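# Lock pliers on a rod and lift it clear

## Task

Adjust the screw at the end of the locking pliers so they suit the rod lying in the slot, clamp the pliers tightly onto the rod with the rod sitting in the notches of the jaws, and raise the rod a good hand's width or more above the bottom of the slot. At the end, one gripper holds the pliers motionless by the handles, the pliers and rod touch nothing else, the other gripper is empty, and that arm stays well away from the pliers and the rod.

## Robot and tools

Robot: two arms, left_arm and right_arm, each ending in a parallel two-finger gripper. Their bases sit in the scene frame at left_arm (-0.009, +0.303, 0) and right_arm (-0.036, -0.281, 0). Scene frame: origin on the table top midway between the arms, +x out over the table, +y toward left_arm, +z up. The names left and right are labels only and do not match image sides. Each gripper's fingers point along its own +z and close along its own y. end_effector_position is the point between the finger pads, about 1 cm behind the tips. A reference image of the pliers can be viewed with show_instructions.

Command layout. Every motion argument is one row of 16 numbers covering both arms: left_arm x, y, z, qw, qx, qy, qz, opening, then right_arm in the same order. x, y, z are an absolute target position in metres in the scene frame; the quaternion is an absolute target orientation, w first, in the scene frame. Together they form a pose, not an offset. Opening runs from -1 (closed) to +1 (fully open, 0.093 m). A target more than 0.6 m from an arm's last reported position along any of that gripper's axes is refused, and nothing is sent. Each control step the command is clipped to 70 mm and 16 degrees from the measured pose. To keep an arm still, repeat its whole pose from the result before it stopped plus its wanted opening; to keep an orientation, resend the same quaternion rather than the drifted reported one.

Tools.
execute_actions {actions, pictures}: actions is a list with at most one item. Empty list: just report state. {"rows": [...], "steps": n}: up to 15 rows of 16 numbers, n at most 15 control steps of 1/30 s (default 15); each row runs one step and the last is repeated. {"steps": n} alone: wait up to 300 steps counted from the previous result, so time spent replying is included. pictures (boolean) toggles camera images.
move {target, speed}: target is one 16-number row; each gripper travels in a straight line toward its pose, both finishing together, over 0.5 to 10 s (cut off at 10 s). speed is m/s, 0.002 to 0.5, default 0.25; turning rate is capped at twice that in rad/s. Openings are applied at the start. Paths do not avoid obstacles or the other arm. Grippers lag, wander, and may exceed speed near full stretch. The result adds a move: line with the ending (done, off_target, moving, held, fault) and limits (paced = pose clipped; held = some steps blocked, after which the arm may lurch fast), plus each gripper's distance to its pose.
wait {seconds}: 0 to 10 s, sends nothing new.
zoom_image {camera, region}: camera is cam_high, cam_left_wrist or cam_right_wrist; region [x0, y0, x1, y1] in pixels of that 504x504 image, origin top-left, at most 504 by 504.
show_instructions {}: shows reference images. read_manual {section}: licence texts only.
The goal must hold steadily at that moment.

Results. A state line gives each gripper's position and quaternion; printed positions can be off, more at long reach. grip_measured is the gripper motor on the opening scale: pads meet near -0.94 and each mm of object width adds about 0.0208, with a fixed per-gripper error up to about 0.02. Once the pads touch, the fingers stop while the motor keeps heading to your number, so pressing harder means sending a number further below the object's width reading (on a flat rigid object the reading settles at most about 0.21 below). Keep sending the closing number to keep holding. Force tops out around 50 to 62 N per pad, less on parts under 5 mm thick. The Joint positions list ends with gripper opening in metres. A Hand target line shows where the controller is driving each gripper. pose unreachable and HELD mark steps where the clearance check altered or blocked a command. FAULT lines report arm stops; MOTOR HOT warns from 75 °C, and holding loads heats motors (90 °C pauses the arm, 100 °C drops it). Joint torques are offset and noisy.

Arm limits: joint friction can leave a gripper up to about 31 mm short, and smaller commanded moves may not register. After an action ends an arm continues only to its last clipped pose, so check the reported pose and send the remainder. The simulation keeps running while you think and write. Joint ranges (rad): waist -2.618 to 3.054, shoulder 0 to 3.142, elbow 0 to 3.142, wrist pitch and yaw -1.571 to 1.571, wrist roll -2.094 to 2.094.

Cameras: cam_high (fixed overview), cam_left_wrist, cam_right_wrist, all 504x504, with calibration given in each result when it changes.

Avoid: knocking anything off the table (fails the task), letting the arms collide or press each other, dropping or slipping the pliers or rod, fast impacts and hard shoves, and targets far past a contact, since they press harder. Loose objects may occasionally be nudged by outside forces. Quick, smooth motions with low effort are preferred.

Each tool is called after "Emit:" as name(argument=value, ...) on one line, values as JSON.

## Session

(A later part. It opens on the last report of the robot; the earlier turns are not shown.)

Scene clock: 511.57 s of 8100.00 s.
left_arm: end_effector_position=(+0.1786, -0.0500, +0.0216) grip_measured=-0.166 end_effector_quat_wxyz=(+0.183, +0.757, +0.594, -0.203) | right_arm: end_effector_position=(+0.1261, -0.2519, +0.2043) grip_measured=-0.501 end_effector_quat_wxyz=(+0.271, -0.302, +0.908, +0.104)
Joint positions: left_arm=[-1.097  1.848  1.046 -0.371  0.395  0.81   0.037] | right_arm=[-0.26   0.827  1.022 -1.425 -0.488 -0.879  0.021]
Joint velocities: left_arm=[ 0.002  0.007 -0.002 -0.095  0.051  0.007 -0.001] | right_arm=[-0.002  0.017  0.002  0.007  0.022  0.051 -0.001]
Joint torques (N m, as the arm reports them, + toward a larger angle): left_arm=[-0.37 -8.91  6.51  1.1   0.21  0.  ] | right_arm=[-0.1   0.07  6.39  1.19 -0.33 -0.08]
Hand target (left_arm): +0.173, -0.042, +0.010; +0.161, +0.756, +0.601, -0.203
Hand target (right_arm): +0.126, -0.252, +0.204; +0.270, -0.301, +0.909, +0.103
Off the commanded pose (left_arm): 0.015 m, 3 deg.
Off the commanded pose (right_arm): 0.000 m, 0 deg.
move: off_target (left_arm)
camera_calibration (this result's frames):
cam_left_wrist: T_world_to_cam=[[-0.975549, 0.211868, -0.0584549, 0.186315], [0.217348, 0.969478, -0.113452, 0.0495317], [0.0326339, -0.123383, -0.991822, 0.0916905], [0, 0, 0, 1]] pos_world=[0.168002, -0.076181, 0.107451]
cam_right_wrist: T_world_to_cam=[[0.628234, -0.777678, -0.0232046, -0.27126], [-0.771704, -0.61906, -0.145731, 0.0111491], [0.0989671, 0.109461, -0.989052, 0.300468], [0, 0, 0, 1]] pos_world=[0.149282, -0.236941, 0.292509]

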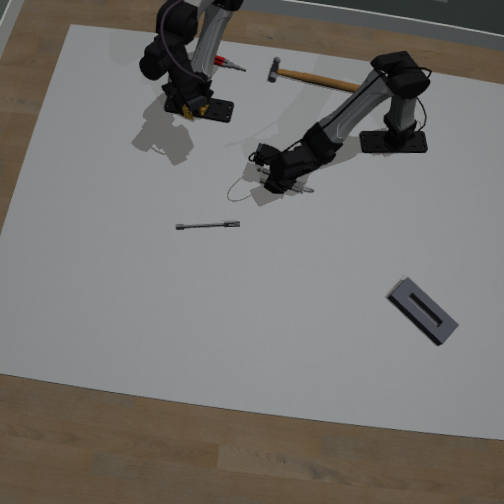

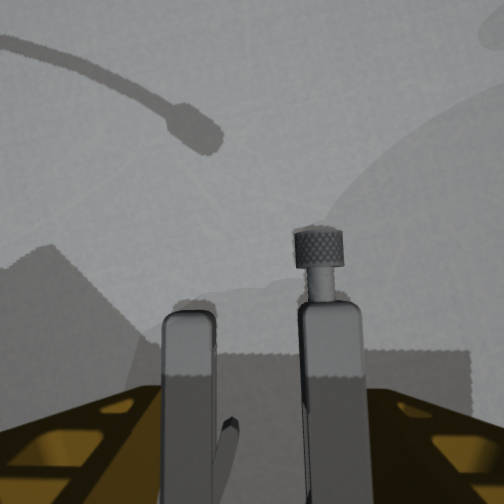

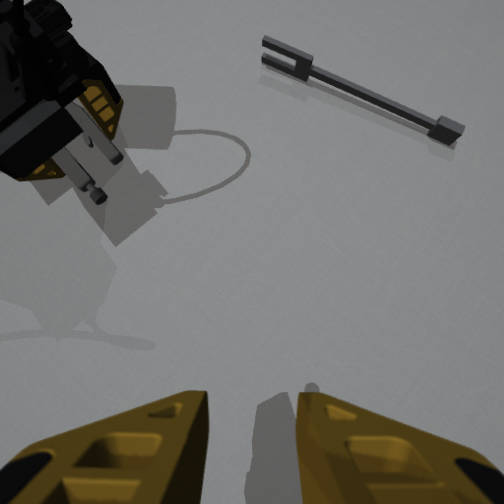

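Emit:
move(target=[0.175,-0.03,0.10,0.183,0.757,0.594,-0.203,-0.2,0.126,-0.252,0.204,0.27,-0.301,0.909,0.103,-0.5], speed=0.1)

Emit:
move(target=[0.17,0.03,0.19,0.4402,0.5534,0.5534,-0.4402,-0.2,0.15,-0.05,0.25,-0.1913,0.4619,0.8001,0.3314,-0.5], speed=0.2)

Scene clock: 516.80 s of 8100.00 s.
left_arm: end_effector_position=(+0.1680, -0.0238, +0.0851) grip_measured=-0.166 end_effector_quat_wxyz=(+0.163, +0.758, +0.600, -0.199) | right_arm: end_effector_position=(+0.1261, -0.2519, +0.2043) grip_measured=-0.501 end_effector_quat_wxyz=(+0.271, -0.302, +0.908, +0.104)
Joint positions: left_arm=[-1.077  1.674  1.131 -0.68   0.394  0.831  0.037] | right_arm=[-0.26   0.827  1.022 -1.425 -0.488 -0.879  0.021]
Joint velocities: left_arm=[-0.017 -0.017 -0.022  0.066  0.066 -0.022  0.001] | right_arm=[ 0.007 -0.002  0.002  0.037 -0.007 -0.066 -0.001]
Joint torques (N m, as the arm reports them, + toward a larger angle): left_arm=[  0.4  -10.61  11.34   1.13   0.36   0.12] | right_arm=[-0.09  0.05  6.39  1.19 -0.32 -0.1 ]
Hand target (left_arm): +0.174, -0.029, +0.100; +0.183, +0.757, +0.594, -0.202
Hand target (right_arm): +0.126, -0.252, +0.204; +0.270, -0.301, +0.909, +0.103
Off the commanded pose (left_arm): 0.018 m, 2 deg.
Off the commanded pose (right_arm): 0.000 m, 0 deg.
move: off_target (left_arm)
camera_calibration (this result's frames):
cam_left_wrist: T_world_to_cam=[[-0.976949, 0.21123, -0.0308589, 0.172037], [0.213075, 0.973704, -0.0806217, 0.0317206], [0.0130177, -0.0853385, -0.996267, 0.162786], [0, 0, 0, 1]] pos_world=[0.159194, -0.053334, 0.170045]
cam_right_wrist: T_world_to_cam=[[0.628234, -0.777678, -0.0232046, -0.27126], [-0.771704, -0.61906, -0.145731, 0.0111491], [0.0989671, 0.109461, -0.989052, 0.300468], [0, 0, 0, 1]] pos_world=[0.149282, -0.236941, 0.292509]

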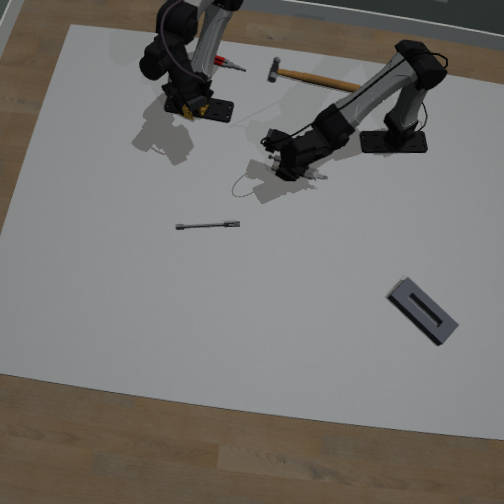

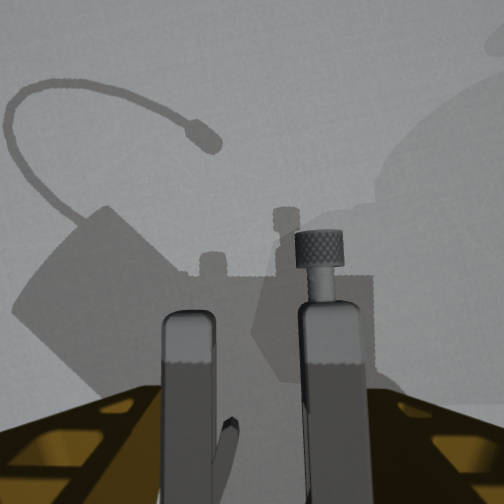

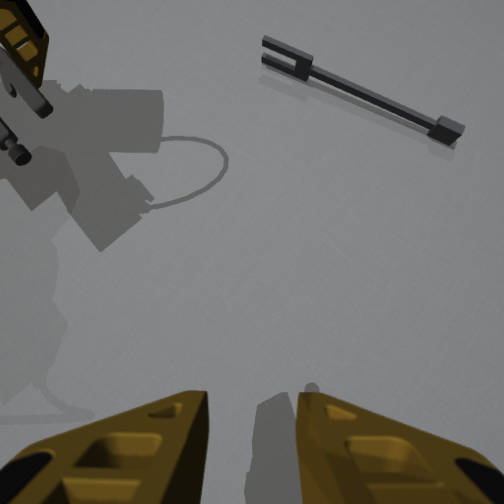

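Scene clock: 522.20 s of 8100.00 s.
left_arm: end_effector_position=(+0.1690, +0.0316, +0.1871) grip_measured=-0.167 end_effector_quat_wxyz=(+0.431, +0.559, +0.564, -0.428) | right_arm: end_effector_position=(+0.1469, -0.0549, +0.2508) grip_measured=-0.501 end_effector_quat_wxyz=(-0.178, +0.462, +0.804, +0.329)
Joint positions: left_arm=[-0.731  1.118  0.529  0.119  0.954  0.393  0.037] | right_arm=[ 0.61   1.244  1.302 -1.148 -0.622  1.749  0.021]
Joint velocities: left_arm=[-0.012 -0.007  0.002 -0.007 -0.022  0.022  0.   ] | right_arm=[-0.002 -0.002 -0.012 -0.037  0.051  0.007  0.   ]
Joint torques (N m, as the arm reports them, + toward a larger angle): left_arm=[ 0.33 -5.78  7.6   2.49  0.37 -0.07] | right_arm=[ 0.39 -2.73  6.61  1.61 -0.41 -0.05]
Hand target (left_arm): +0.167, +0.034, +0.191; +0.443, +0.558, +0.554, -0.431
Hand target (right_arm): +0.149, -0.050, +0.249; -0.184, +0.462, +0.803, +0.330
Off the commanded pose (left_arm): 0.003 m, 2 deg.
Off the commanded pose (right_arm): 0.006 m, 2 deg.
move: done
camera_calibration (this result's frames):
cam_left_wrist: T_world_to_cam=[[-0.999357, -0.035622, -0.00412705, 0.171006], [-0.0199135, 0.646975, -0.762251, 0.163], [0.029823, -0.761679, -0.647268, 0.222388], [0, 0, 0, 1]] pos_world=[0.16751, 0.0700233, 0.268897]
cam_right_wrist: T_world_to_cam=[[-0.846785, -0.361618, -0.390111, 0.201499], [-0.493342, 0.259644, 0.83018, -0.0814789], [-0.198918, 0.895443, -0.398264, 0.261538], [0, 0, 0, 1]] pos_world=[0.182454, -0.140171, 0.25041]

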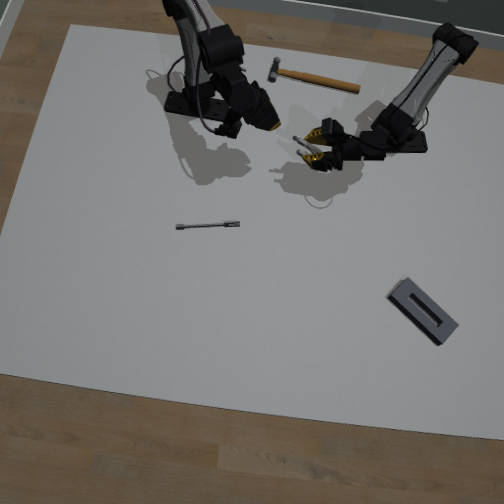

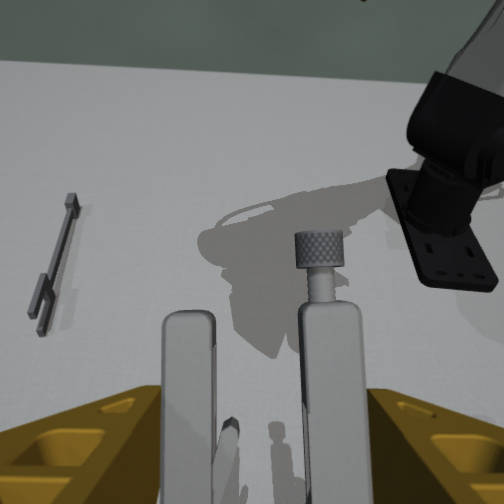

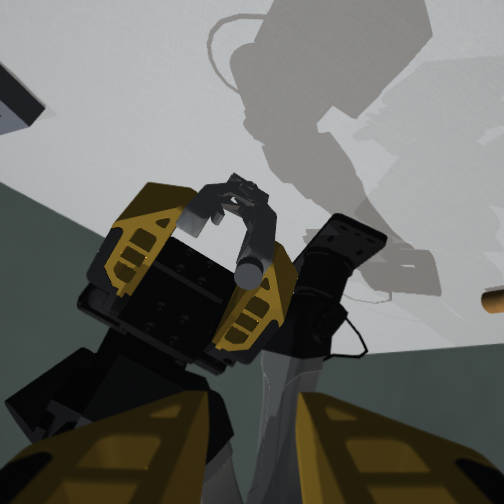

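Emit:
execute_actions(actions=[])

Scene clock: 532.77 s of 8100.00 s.
left_arm: end_effector_position=(+0.1690, +0.0315, +0.1874) grip_measured=-0.167 end_effector_quat_wxyz=(+0.432, +0.559, +0.564, -0.428) | right_arm: end_effector_position=(+0.1472, -0.0547, +0.2509) grip_measured=-0.501 end_effector_quat_wxyz=(-0.178, +0.463, +0.803, +0.329)
Joint positions: left_arm=[-0.731  1.118  0.529  0.121  0.955  0.39   0.037] | right_arm=[ 0.61   1.244  1.302 -1.146 -0.622  1.752  0.021]
Joint velocities: left_arm=[-0.002 -0.012  0.002  0.066  0.051 -0.037 -0.001] | right_arm=[ 0.012  0.012  0.007 -0.007  0.051  0.037 -0.001]
Joint torques (N m, as the arm reports them, + toward a larger angle): left_arm=[ 0.41 -5.69  7.48  2.48  0.37 -0.08] | right_arm=[ 0.37 -2.69  6.59  1.62 -0.4  -0.07]
Hand target (left_arm): +0.167, +0.034, +0.191; +0.442, +0.558, +0.555, -0.431
Hand target (right_arm): +0.149, -0.050, +0.249; -0.184, +0.462, +0.803, +0.330
Off the commanded pose (left_arm): 0.003 m, 2 deg.
Off the commanded pose (right_arm): 0.006 m, 2 deg.
Steps of this call (steps 1 to 317: nothing new was sent). Readings (end_effector_position):
1: left_arm (+0.1690, +0.0316, +0.1872) | right_arm (+0.1470, -0.0548, +0.2508)
2: left_arm (+0.1690, +0.0315, +0.1873) | right_arm (+0.1470, -0.0548, +0.2508)
4: left_arm (+0.1690, +0.0316, +0.1872) | right_arm (+0.1471, -0.0547, +0.2509)
8: left_arm (+0.1690, +0.0315, +0.1873) | right_arm (+0.1471, -0.0547, +0.2509)
317: the state above
camera_calibration (this result's frames):
cam_left_wrist: T_world_to_cam=[[-0.999349, -0.0358848, -0.00372366, 0.170999], [-0.0203504, 0.645923, -0.763131, 0.163542], [0.02979, -0.762558, -0.646233, 0.222346], [0, 0, 0, 1]] pos_world=[0.167592, 0.0700521, 0.269128]
cam_right_wrist: T_world_to_cam=[[-0.84797, -0.359111, -0.389855, 0.202144], [-0.492075, 0.259984, 0.830825, -0.0818616], [-0.197002, 0.896352, -0.397168, 0.260999], [0, 0, 0, 1]] pos_world=[0.182547, -0.140072, 0.25048]

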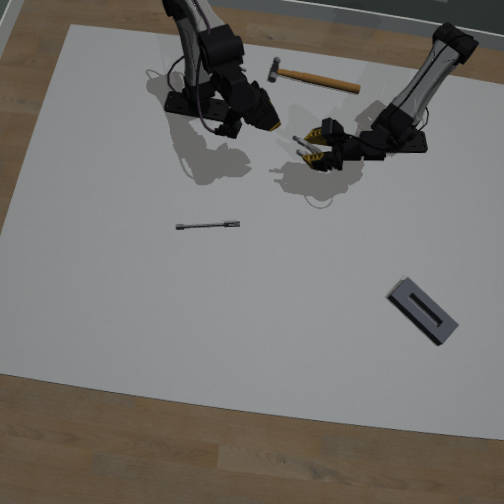

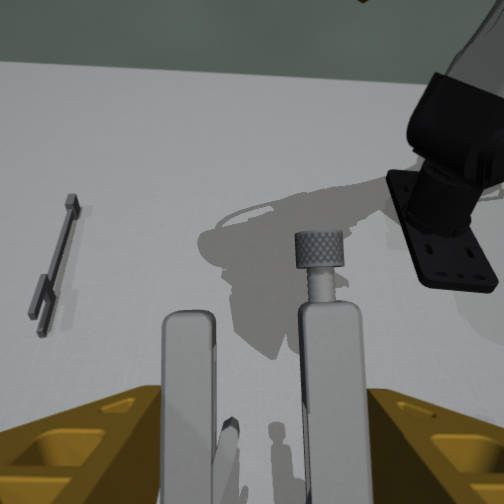

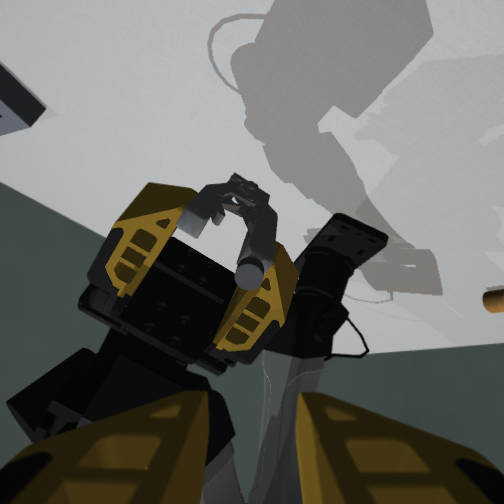

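Emit:
move(target=[0.17,0.03,0.19,0.4402,0.5534,0.5534,-0.4402,-0.2,0.154,-0.025,0.215,-0.1913,0.4619,0.8001,0.3314,-0.5], speed=0.1)

Scene clock: 539.63 s of 8100.00 s.
left_arm: end_effector_position=(+0.1704, +0.0295, +0.1954) grip_measured=-0.167 end_effector_quat_wxyz=(+0.443, +0.556, +0.554, -0.433) | right_arm: end_effector_position=(+0.1510, -0.0286, +0.2201) grip_measured=-0.501 end_effector_quat_wxyz=(-0.191, +0.460, +0.800, +0.334)
Joint positions: left_arm=[-0.731  1.118  0.529  0.169  0.965  0.365  0.037] | right_arm=[ 0.682  1.271  1.177 -0.946 -0.614  1.835  0.021]
Joint velocities: left_arm=[-0.012 -0.017  0.002 -0.022  0.037 -0.007 -0.001] | right_arm=[ 0.007  0.002 -0.027 -0.022  0.007 -0.007 -0.001]
Joint torques (N m, as the arm reports them, + toward a larger angle): left_arm=[ 0.13 -2.44  7.6   2.51  0.33 -0.06] | right_arm=[ 0.4  -3.36  6.53  1.67 -0.24 -0.1 ]
Hand target (left_arm): +0.170, +0.030, +0.190; +0.440, +0.554, +0.554, -0.440
Hand target (right_arm): +0.153, -0.025, +0.215; -0.191, +0.462, +0.800, +0.331
Off the commanded pose (left_arm): 0.005 m, 1 deg.
Off the commanded pose (right_arm): 0.007 m, 0 deg.
move: done
camera_calibration (this result's frames):
cam_left_wrist: T_world_to_cam=[[-0.999327, -0.0328293, -0.0163725, 0.174651], [-0.00766185, 0.623225, -0.782005, 0.173209], [0.0358764, -0.781353, -0.623057, 0.22094], [0, 0, 0, 1]] pos_world=[0.167934, 0.0704174, 0.275968]
cam_right_wrist: T_world_to_cam=[[-0.850342, -0.358465, -0.385255, 0.202061], [-0.482039, 0.236936, 0.843505, -0.0660926], [-0.211087, 0.902975, -0.374271, 0.223404], [0, 0, 0, 1]] pos_world=[0.187119, -0.113636, 0.217208]

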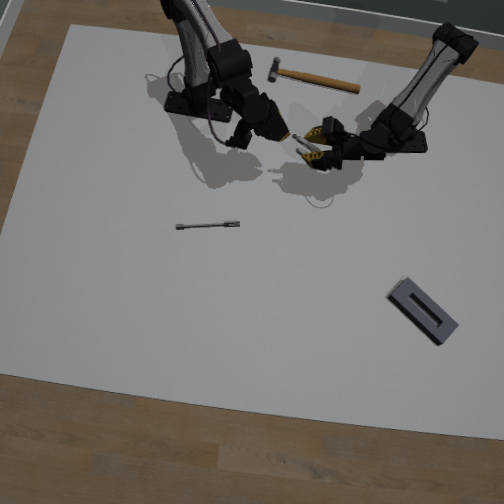

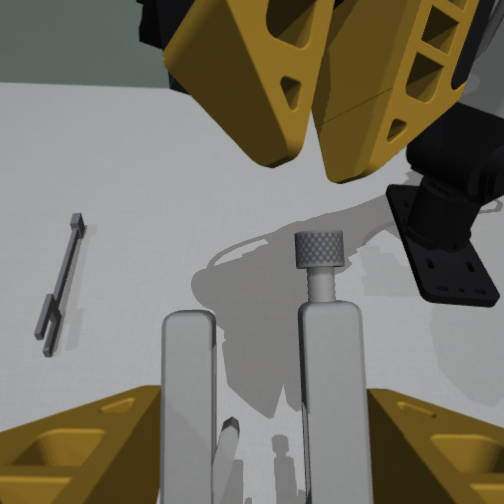

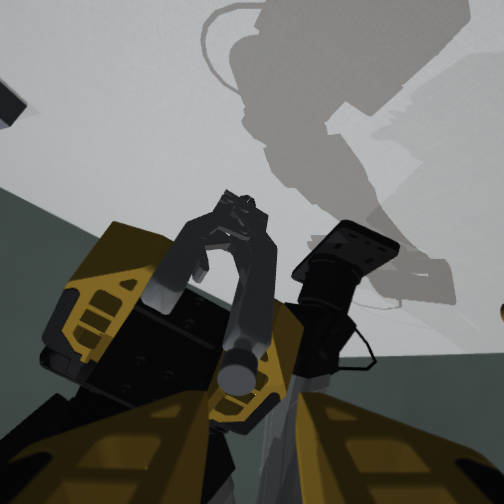

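Emit:
move(target=[0.17,0.03,0.19,0.4402,0.5534,0.5534,-0.4402,-0.2,0.157,-0.008,0.203,-0.1913,0.4619,0.8001,0.3314,-0.5], speed=0.05)

Scene clock: 545.20 s of 8100.00 s.
left_arm: end_effector_position=(+0.1704, +0.0294, +0.1957) grip_measured=-0.167 end_effector_quat_wxyz=(+0.443, +0.556, +0.553, -0.434) | right_arm: end_effector_position=(+0.1548, -0.0115, +0.2089) grip_measured=-0.501 end_effector_quat_wxyz=(-0.191, +0.460, +0.800, +0.334)
Joint positions: left_arm=[-0.731  1.118  0.529  0.171  0.966  0.364  0.037] | right_arm=[ 0.73   1.309  1.155 -0.856 -0.59   1.885  0.021]
Joint velocities: left_arm=[ 0.002 -0.007  0.007 -0.022  0.051  0.007 -0.   ] | right_arm=[-0.007  0.007  0.007 -0.022  0.051  0.022 -0.002]
Joint torques (N m, as the arm reports them, + toward a larger angle): left_arm=[ 0.1  -2.31  7.54  2.46  0.32 -0.07] | right_arm=[ 0.32 -3.62  6.56  1.74 -0.23 -0.08]
Hand target (left_arm): +0.170, +0.030, +0.190; +0.440, +0.554, +0.554, -0.440
Hand target (right_arm): +0.156, -0.008, +0.203; -0.191, +0.462, +0.800, +0.331
Off the commanded pose (left_arm): 0.006 m, 1 deg.
Off the commanded pose (right_arm): 0.007 m, 0 deg.
move: done
camera_calibration (this result's frames):
cam_left_wrist: T_world_to_cam=[[-0.999325, -0.0326732, -0.0168144, 0.174764], [-0.0071847, 0.622489, -0.782596, 0.173505], [0.0360367, -0.781946, -0.622303, 0.220894], [0, 0, 0, 1]] pos_world=[0.167932, 0.0704326, 0.276186]
cam_right_wrist: T_world_to_cam=[[-0.849867, -0.358529, -0.386242, 0.207239], [-0.482712, 0.235516, 0.843517, -0.0588547], [-0.211459, 0.903321, -0.373223, 0.20439], [0, 0, 0, 1]] pos_world=[0.190936, -0.0964675, 0.205973]

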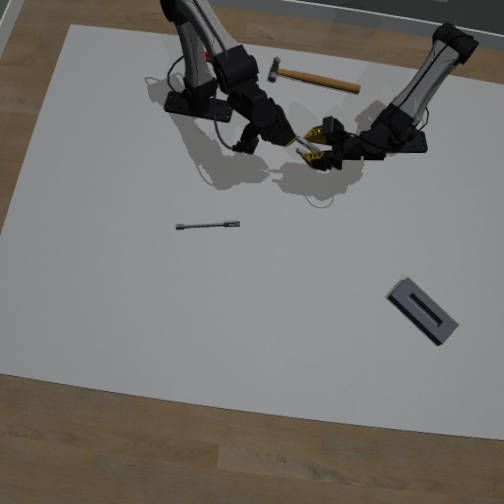

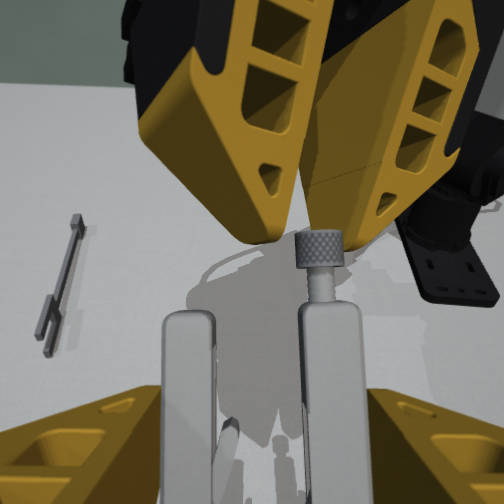

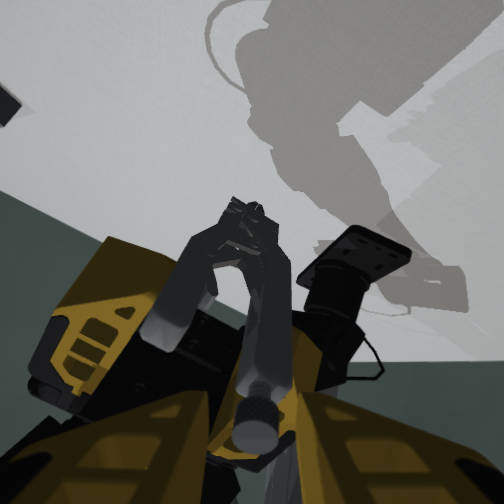

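Emit:
move(target=[0.17,0.03,0.19,0.4402,0.5534,0.5534,-0.4402,-0.2,0.157,0.0,0.195,-0.1913,0.4619,0.8001,0.3314,-0.5], speed=0.04)

Scene clock: 547.77 s of 8100.00 s.
left_arm: end_effector_position=(+0.1704, +0.0294, +0.1957) grip_measured=-0.167 end_effector_quat_wxyz=(+0.443, +0.556, +0.553, -0.434) | right_arm: end_effector_position=(+0.1551, -0.0036, +0.2014) grip_measured=-0.501 end_effector_quat_wxyz=(-0.191, +0.460, +0.800, +0.334)
Joint positions: left_arm=[-0.731  1.118  0.529  0.171  0.966  0.364  0.037] | right_arm=[ 0.754  1.323  1.133 -0.806 -0.577  1.909  0.021]
Joint velocities: left_arm=[-0.012  0.007  0.007 -0.022 -0.007 -0.051 -0.   ] | right_arm=[ 0.007  0.012 -0.012  0.037  0.007 -0.037 -0.002]
Joint torques (N m, as the arm reports them, + toward a larger angle): left_arm=[ 0.23 -2.27  7.68  2.52  0.35 -0.05] | right_arm=[ 0.36 -3.82  6.64  1.82 -0.25 -0.09]
Hand target (left_arm): +0.170, +0.030, +0.190; +0.440, +0.554, +0.554, -0.440
Hand target (right_arm): +0.157, -0.000, +0.195; -0.191, +0.462, +0.800, +0.331
Off the commanded pose (left_arm): 0.006 m, 1 deg.
Off the commanded pose (right_arm): 0.008 m, 0 deg.
move: done
camera_calibration (this result's frames):
cam_left_wrist: T_world_to_cam=[[-0.999325, -0.0326732, -0.0168144, 0.174764], [-0.0071847, 0.622489, -0.782596, 0.173505], [0.0360367, -0.781946, -0.622303, 0.220894], [0, 0, 0, 1]] pos_world=[0.167932, 0.0704326, 0.276186]
cam_right_wrist: T_world_to_cam=[[-0.849828, -0.35836, -0.386484, 0.207512], [-0.482861, 0.23542, 0.843459, -0.0541744], [-0.211276, 0.903413, -0.373105, 0.194527], [0, 0, 0, 1]] pos_world=[0.19129, -0.0886207, 0.198473]

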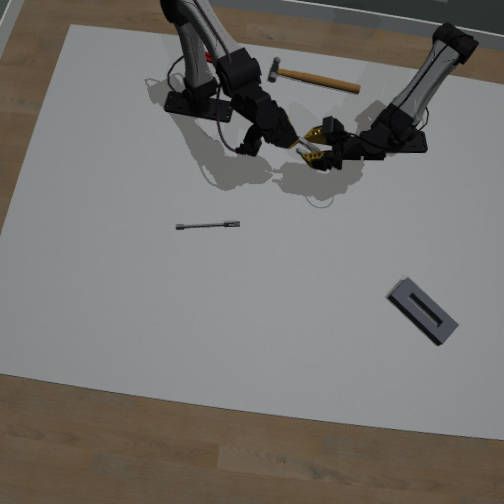

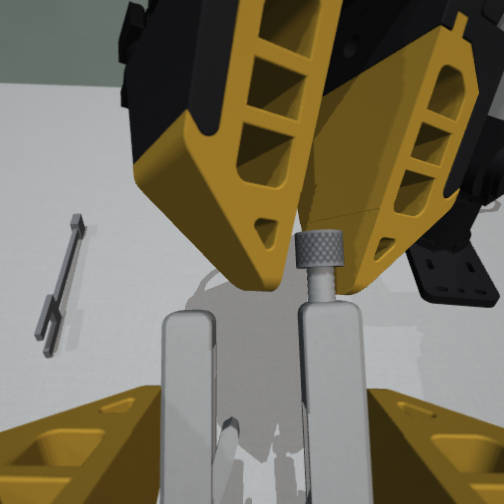

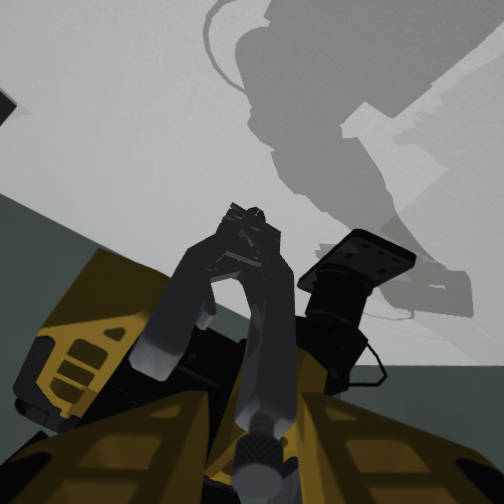

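Good. Close and turn.

Emit:
move(target=[0.17,0.03,0.19,0.4402,0.5534,0.5534,-0.4402,-0.2,0.157,0.0,0.195,-0.1913,0.4619,0.8001,0.3314,-0.88], speed=0.04)

Emit:
move(target=[0.17,0.03,0.19,0.4402,0.5534,0.5534,-0.4402,-0.2,0.157,0.0,0.195,0.1767,-0.4266,0.8195,0.3394,-0.88], speed=0.4)

Emit:
move(target=[0.17,0.03,0.19,0.4402,0.5534,0.5534,-0.4402,-0.2,0.157,0.0,0.195,0.3812,-0.9204,0.0805,0.0333,-0.88], speed=0.4)

Scene clock: 551.77 s of 8100.00 s.
left_arm: end_effector_position=(+0.1711, +0.0295, +0.1957) grip_measured=-0.167 end_effector_quat_wxyz=(+0.444, +0.555, +0.554, -0.432) | right_arm: end_effector_position=(+0.1549, -0.0039, +0.2011) grip_measured=-0.864 end_effector_quat_wxyz=(-0.191, +0.461, +0.800, +0.333)
Joint positions: left_arm=[-0.731  1.118  0.529  0.172  0.963  0.363  0.037] | right_arm=[ 0.754  1.323  1.133 -0.809 -0.577  1.91   0.004]
Joint velocities: left_arm=[ 0.012  0.002 -0.007 -0.007  0.007 -0.007 -0.   ] | right_arm=[ 0.007 -0.012  0.012 -0.066  0.007  0.007 -0.001]
Joint torques (N m, as the arm reports them, + toward a larger angle): left_arm=[ 0.03 -2.22  7.59  2.49  0.4  -0.06] | right_arm=[ 0.35 -3.69  6.63  1.84 -0.25 -0.06]
Hand target (left_arm): +0.170, +0.030, +0.190; +0.440, +0.554, +0.554, -0.440
Hand target (right_arm): +0.157, -0.000, +0.195; -0.191, +0.462, +0.800, +0.331
Off the commanded pose (left_arm): 0.006 m, 1 deg.
Off the commanded pose (right_arm): 0.008 m, 0 deg.
move: done
camera_calibration (this result's frames):
cam_left_wrist: T_world_to_cam=[[-0.999192, -0.0361022, -0.0176573, 0.175686], [-0.00866995, 0.622647, -0.782455, 0.173747], [0.0392426, -0.78167, -0.622457, 0.22043], [0, 0, 0, 1]] pos_world=[0.1684, 0.0704636, 0.27626]
cam_right_wrist: T_world_to_cam=[[-0.8511, -0.358075, -0.383943, 0.20677], [-0.480745, 0.237654, 0.844041, -0.0543663], [-0.210984, 0.902941, -0.37441, 0.194866], [0, 0, 0, 1]] pos_world=[0.190959, -0.0889932, 0.198235]

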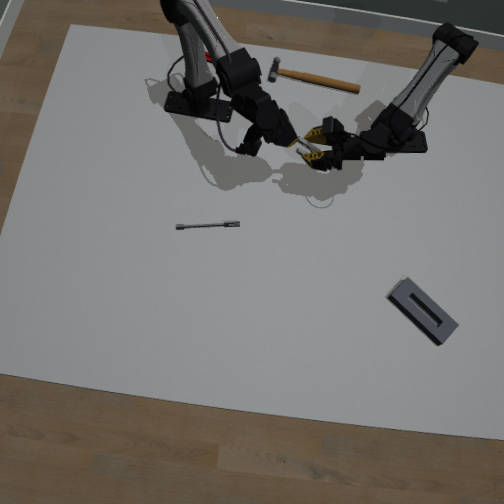

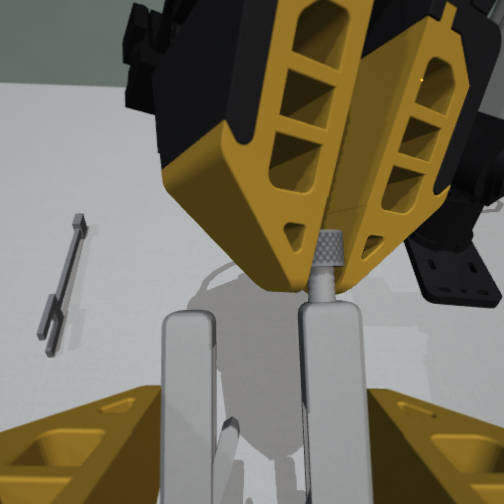

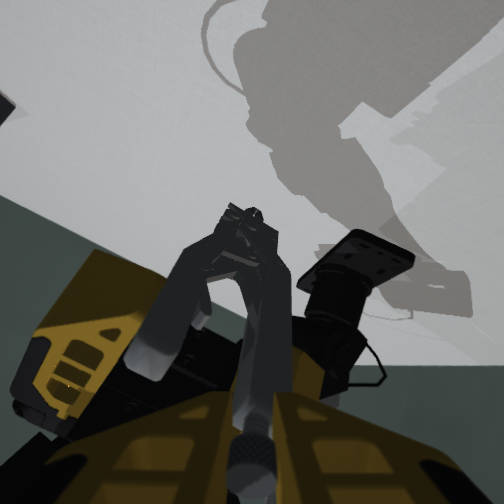

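Scene clock: 554.93 s of 8100.00 s.
left_arm: end_effector_position=(+0.1703, +0.0294, +0.1958) grip_measured=-0.167 end_effector_quat_wxyz=(+0.446, +0.559, +0.550, -0.431) | right_arm: end_effector_position=(+0.1544, +0.0034, +0.2086) grip_measured=-0.865 end_effector_quat_wxyz=(+0.184, -0.424, +0.809, +0.363)
Joint positions: left_arm=[-0.731  1.118  0.529  0.171  0.967  0.376  0.037] | right_arm=[ 0.756  1.323  1.133 -0.772 -0.616 -0.073  0.004]
Joint velocities: left_arm=[-0.007 -0.002 -0.017  0.125 -0.007 -0.037 -0.002] | right_arm=[-0.007 -0.007 -0.017 -0.051  0.007 -0.037  0.001]
Joint torques (N m, as the arm reports them, + toward a larger angle): left_arm=[ 0.05 -2.21  7.61  2.48  0.33 -0.2 ] | right_arm=[ 0.2  -3.88  6.77  1.53  0.05 -0.31]
Hand target (left_arm): +0.170, +0.030, +0.190; +0.440, +0.554, +0.554, -0.440
Hand target (right_arm): +0.157, -0.000, +0.195; +0.177, -0.427, +0.819, +0.340
Off the commanded pose (left_arm): 0.006 m, 1 deg.
Off the commanded pose (right_arm): 0.014 m, 3 deg.
move: off_target (right_arm)
camera_calibration (this result's frames):
cam_left_wrist: T_world_to_cam=[[-0.999168, -0.0292944, -0.0283763, 0.176851], [0.00399567, 0.622104, -0.782925, 0.171749], [0.0405883, -0.782387, -0.621469, 0.220077], [0, 0, 0, 1]] pos_world=[0.167085, 0.0705201, 0.276256]
cam_right_wrist: T_world_to_cam=[[0.834074, -0.351466, -0.425197, -0.0397761], [-0.488574, -0.82854, -0.273528, 0.175344], [-0.256157, 0.435883, -0.86278, 0.301368], [0, 0, 0, 1]] pos_world=[0.196042, -0.0000619338, 0.291064]

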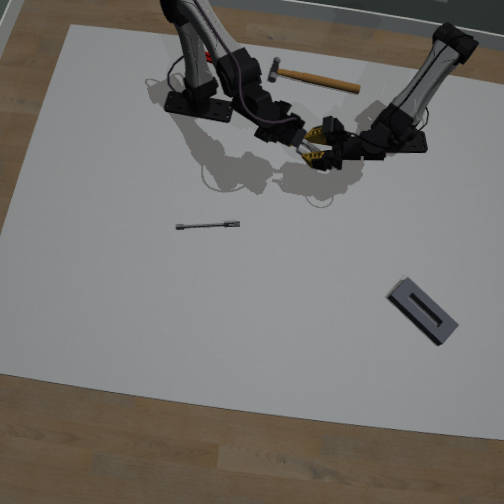

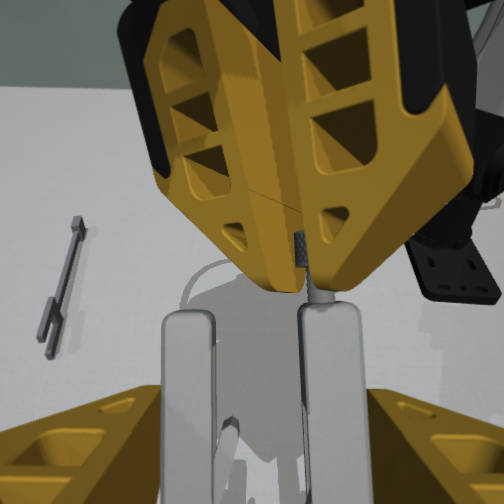

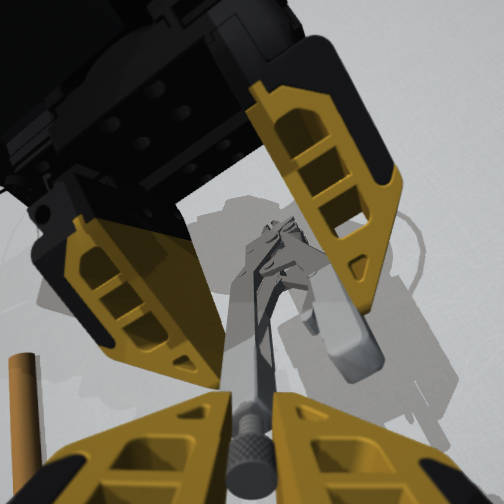

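Scene clock: 558.13 s of 8100.00 s.
left_arm: end_effector_position=(+0.1738, +0.0299, +0.1944) grip_measured=-0.167 end_effector_quat_wxyz=(+0.449, +0.556, +0.556, -0.423) | right_arm: end_effector_position=(+0.1491, -0.0003, +0.2036) grip_measured=-0.865 end_effector_quat_wxyz=(-0.390, +0.916, -0.080, -0.048)
Joint positions: left_arm=[-0.731  1.118  0.529  0.17   0.945  0.375  0.037] | right_arm=[ 0.761  1.323  1.133 -0.808 -0.607 -2.085  0.004]
Joint velocities: left_arm=[-0.007 -0.002 -0.007 -0.007  0.066 -0.022  0.001] | right_arm=[-0.007 -0.012 -0.002 -0.037 -0.081 -0.007  0.   ]
Joint torques (N m, as the arm reports them, + toward a larger angle): left_arm=[ 0.13 -2.25  7.53  2.52  0.56 -0.21] | right_arm=[-0.28 -3.7   6.67  1.75 -0.08 -0.2 ]
Hand target (left_arm): +0.170, +0.030, +0.190; +0.440, +0.554, +0.554, -0.439
Hand target (right_arm): +0.157, -0.000, +0.195; -0.381, +0.920, -0.080, -0.034
Off the commanded pose (left_arm): 0.006 m, 2 deg.
Off the commanded pose (right_arm): 0.012 m, 2 deg.
move: off_target (right_arm)
camera_calibration (this result's frames):
cam_left_wrist: T_world_to_cam=[[-0.998267, -0.0493265, -0.0320849, 0.181411], [-0.00605794, 0.628512, -0.777776, 0.17093], [0.0585307, -0.776234, -0.627722, 0.21729], [0, 0, 0, 1]] pos_world=[0.169414, 0.0701843, 0.275163]
cam_right_wrist: T_world_to_cam=[[0.158422, 0.695923, 0.700424, -0.166866], [0.904607, -0.386602, 0.179514, -0.131568], [0.395713, 0.605169, -0.690783, 0.165146], [0, 0, 0, 1]] pos_world=[0.0801026, -0.0346796, 0.254575]

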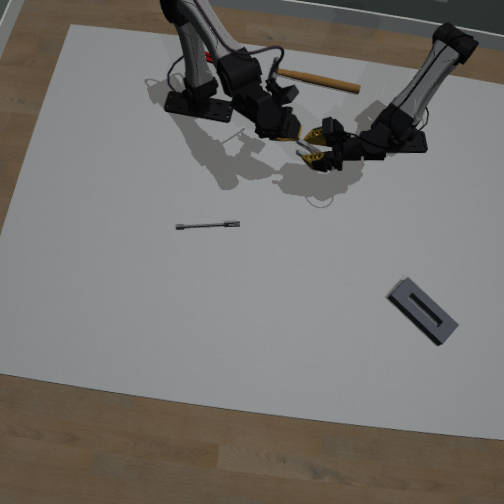

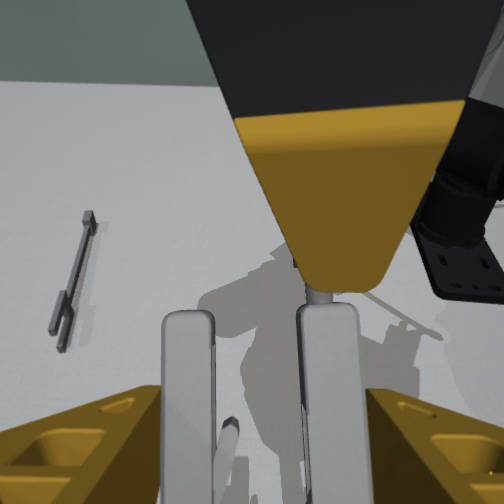

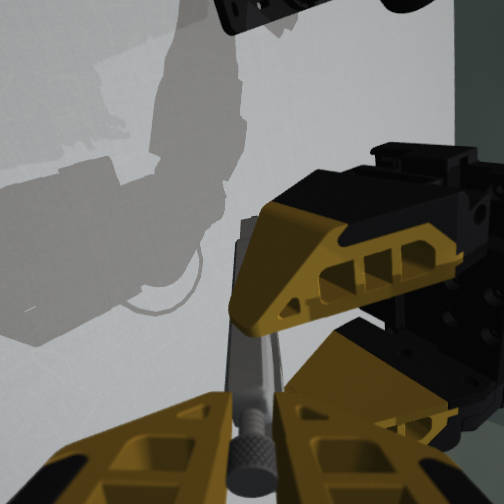

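Emit:
move(target=[0.17,0.03,0.19,0.4402,0.5534,0.5534,-0.4402,-0.2,0.157,0.0,0.195,0.3812,-0.9204,0.0805,0.0333,-0.5], speed=0.4)

Emit:
move(target=[0.17,0.03,0.19,0.4402,0.5534,0.5534,-0.4402,-0.2,0.157,0.0,0.195,0.2460,-0.5939,0.7077,0.2932,-0.5], speed=0.5)

Emit:
move(target=[0.17,0.03,0.19,0.4402,0.5534,0.5534,-0.4402,-0.2,0.157,0.0,0.195,-0.0333,0.0805,0.9204,0.3812,-0.5], speed=0.5)

Scene clock: 565.43 s of 8100.00 s.
left_arm: end_effector_position=(+0.1707, +0.0295, +0.1956) grip_measured=-0.167 end_effector_quat_wxyz=(+0.444, +0.556, +0.554, -0.433) | right_arm: end_effector_position=(+0.1527, -0.0020, +0.2018) grip_measured=-0.502 end_effector_quat_wxyz=(-0.384, +0.919, -0.082, -0.038)
Joint positions: left_arm=[-0.731  1.118  0.529  0.171  0.964  0.365  0.037] | right_arm=[ 0.761  1.323  1.133 -0.806 -0.582 -2.088  0.021]
Joint velocities: left_arm=[-0.012 -0.007 -0.002  0.007  0.007  0.022  0.   ] | right_arm=[-0.012 -0.007 -0.002 -0.037 -0.022 -0.007  0.   ]
Joint torques (N m, as the arm reports them, + toward a larger angle): left_arm=[ 0.13 -2.19  7.57  2.51  0.37 -0.05] | right_arm=[-0.25 -3.67  6.66  1.81 -0.24 -0.17]
Hand target (left_arm): +0.170, +0.030, +0.190; +0.440, +0.554, +0.554, -0.440
Hand target (right_arm): +0.157, -0.000, +0.195; -0.381, +0.920, -0.080, -0.034
Off the commanded pose (left_arm): 0.006 m, 1 deg.
Off the commanded pose (right_arm): 0.008 m, 1 deg.
move: done
camera_calibration (this result's frames):
cam_left_wrist: T_world_to_cam=[[-0.999253, -0.0342622, -0.0179001, 0.175358], [-0.00734456, 0.622895, -0.782271, 0.173336], [0.0379522, -0.781555, -0.622681, 0.220635], [0, 0, 0, 1]] pos_world=[0.168126, 0.0704767, 0.27612]
cam_right_wrist: T_world_to_cam=[[0.154855, 0.70461, 0.692491, -0.162842], [0.896649, -0.394526, 0.200922, -0.138228], [0.414778, 0.589808, -0.692883, 0.160985], [0, 0, 0, 1]] pos_world=[0.0823856, -0.0347449, 0.252083]

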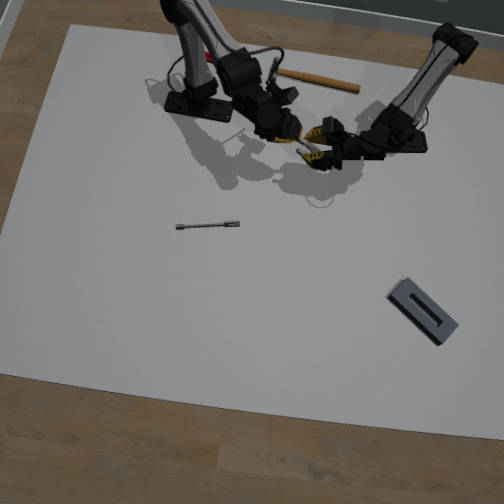

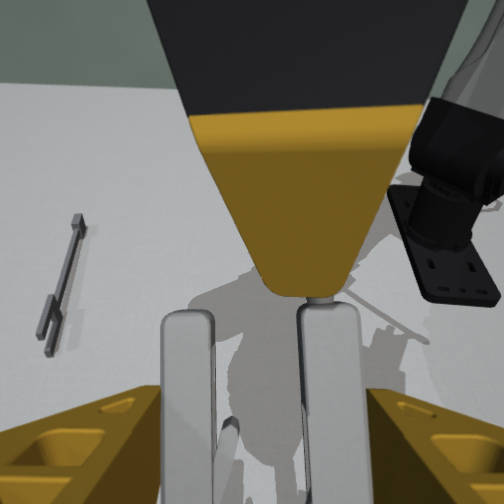

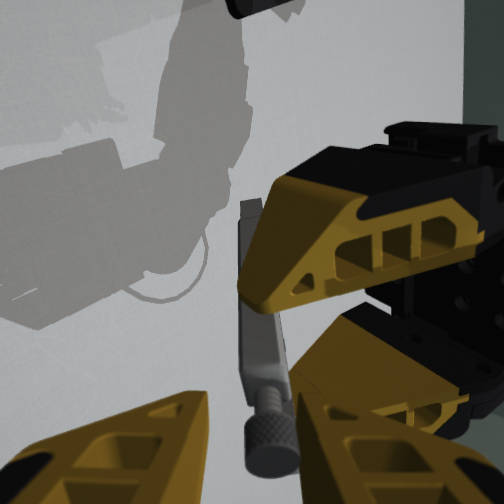

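Scene clock: 567.73 s of 8100.00 s.
left_arm: end_effector_position=(+0.1705, +0.0295, +0.1957) grip_measured=-0.167 end_effector_quat_wxyz=(+0.444, +0.556, +0.553, -0.433) | right_arm: end_effector_position=(+0.1533, -0.0019, +0.2019) grip_measured=-0.501 end_effector_quat_wxyz=(+0.249, -0.598, +0.702, +0.295)
Joint positions: left_arm=[-0.731  1.118  0.529  0.171  0.966  0.364  0.037] | right_arm=[ 0.761  1.323  1.133 -0.804 -0.579 -0.536  0.021]
Joint velocities: left_arm=[-0.032  0.017 -0.002 -0.037 -0.022 -0.022  0.   ] | right_arm=[-0.007  0.007 -0.012 -0.081  0.037  0.037 -0.001]
Joint torques (N m, as the arm reports them, + toward a larger angle): left_arm=[ 0.03 -2.3   7.64  2.48  0.34 -0.07] | right_arm=[-0.2  -3.76  6.68  1.86 -0.28 -0.07]
Hand target (left_arm): +0.170, +0.030, +0.190; +0.440, +0.554, +0.554, -0.440
Hand target (right_arm): +0.157, -0.000, +0.195; +0.246, -0.594, +0.708, +0.293
Off the commanded pose (left_arm): 0.006 m, 1 deg.
Off the commanded pose (right_arm): 0.008 m, 1 deg.
move: done
camera_calibration (this result's frames):
cam_left_wrist: T_world_to_cam=[[-0.999303, -0.0329698, -0.0175029, 0.175033], [-0.00682302, 0.622332, -0.782723, 0.173486], [0.0366988, -0.782058, -0.622124, 0.220824], [0, 0, 0, 1]] pos_world=[0.167991, 0.0705023, 0.276236]
cam_right_wrist: T_world_to_cam=[[0.99072, -0.0818115, -0.108544, -0.131021], [-0.114269, -0.933752, -0.339191, 0.124264], [-0.0736032, 0.348447, -0.934434, 0.283931], [0, 0, 0, 1]] pos_world=[0.164902, 0.00637817, 0.293243]

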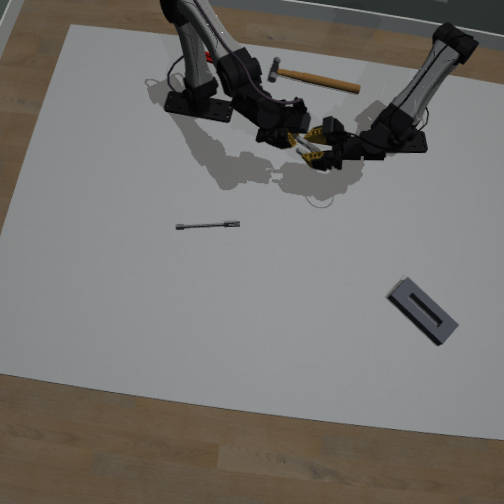

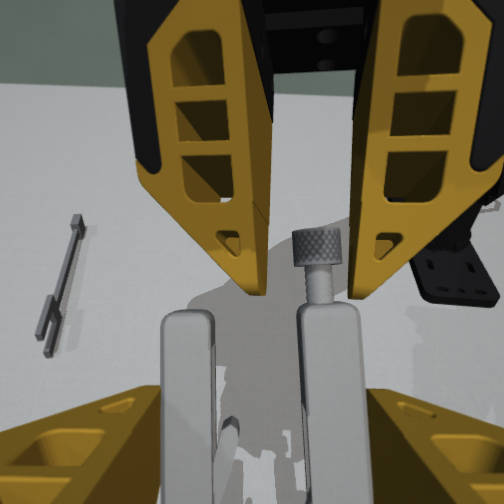

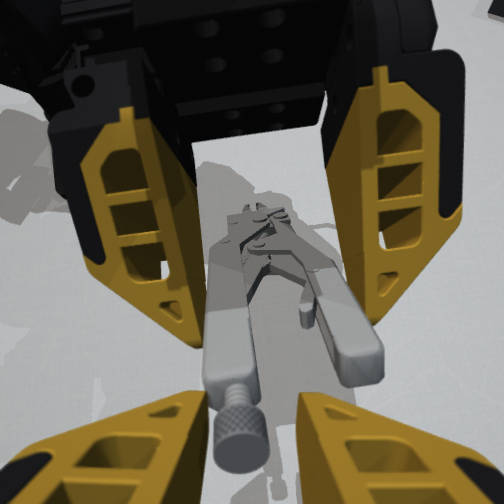

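Scene clock: 570.07 s of 8100.00 s.
left_arm: end_effector_position=(+0.1705, +0.0295, +0.1957) grip_measured=-0.167 end_effector_quat_wxyz=(+0.444, +0.556, +0.553, -0.433) | right_arm: end_effector_position=(+0.1535, -0.0020, +0.2018) grip_measured=-0.501 end_effector_quat_wxyz=(-0.032, +0.074, +0.920, +0.385)
Joint positions: left_arm=[-0.731  1.118  0.529  0.171  0.966  0.364  0.037] | right_arm=[ 0.761  1.323  1.133 -0.804 -0.578  1.034  0.021]
Joint velocities: left_arm=[-0.002  0.012 -0.012  0.037 -0.007 -0.022 -0.001] | right_arm=[-0.002  0.007  0.002  0.007 -0.022  0.037  0.001]
Joint torques (N m, as the arm reports them, + toward a larger angle): left_arm=[ 0.1  -2.28  7.57  2.53  0.34 -0.09] | right_arm=[-0.22 -3.8   6.7   1.86 -0.22 -0.12]
Hand target (left_arm): +0.170, +0.030, +0.190; +0.440, +0.554, +0.554, -0.440
Hand target (right_arm): +0.157, -0.000, +0.195; -0.033, +0.080, +0.920, +0.381
Off the commanded pose (left_arm): 0.006 m, 1 deg.
Off the commanded pose (right_arm): 0.008 m, 1 deg.
move: done
camera_calibration (this result's frames):
cam_left_wrist: T_world_to_cam=[[-0.999307, -0.0330578, -0.0171318, 0.174964], [-0.00716832, 0.622329, -0.782723, 0.173545], [0.0365367, -0.782057, -0.622134, 0.220854], [0, 0, 0, 1]] pos_world=[0.168017, 0.0705023, 0.276236]
cam_right_wrist: T_world_to_cam=[[-0.13413, -0.685001, -0.716088, 0.162869], [-0.896213, -0.224502, 0.382625, 0.0999306], [-0.422862, 0.693089, -0.583794, 0.26742], [0, 0, 0, 1]] pos_world=[0.224486, -0.0513457, 0.234511]

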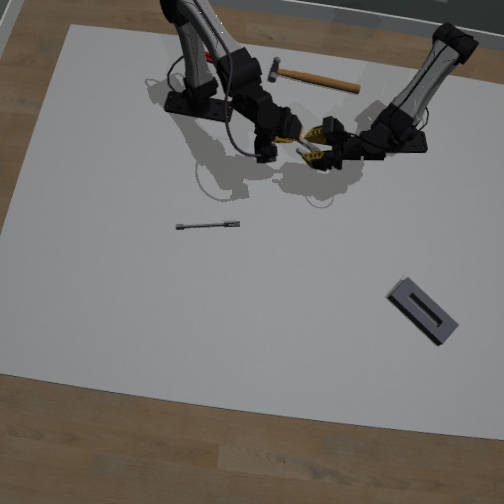

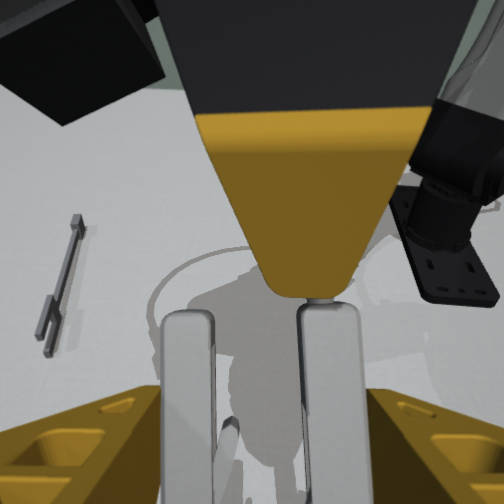

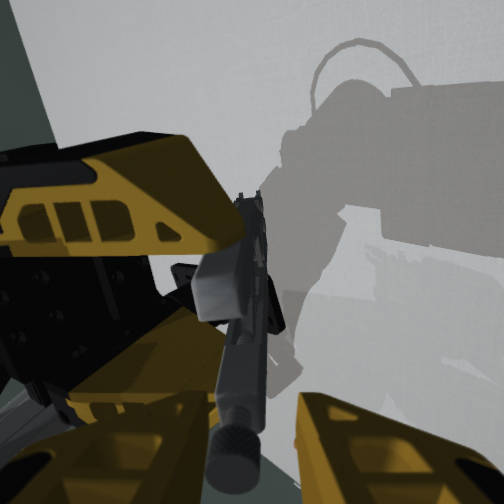

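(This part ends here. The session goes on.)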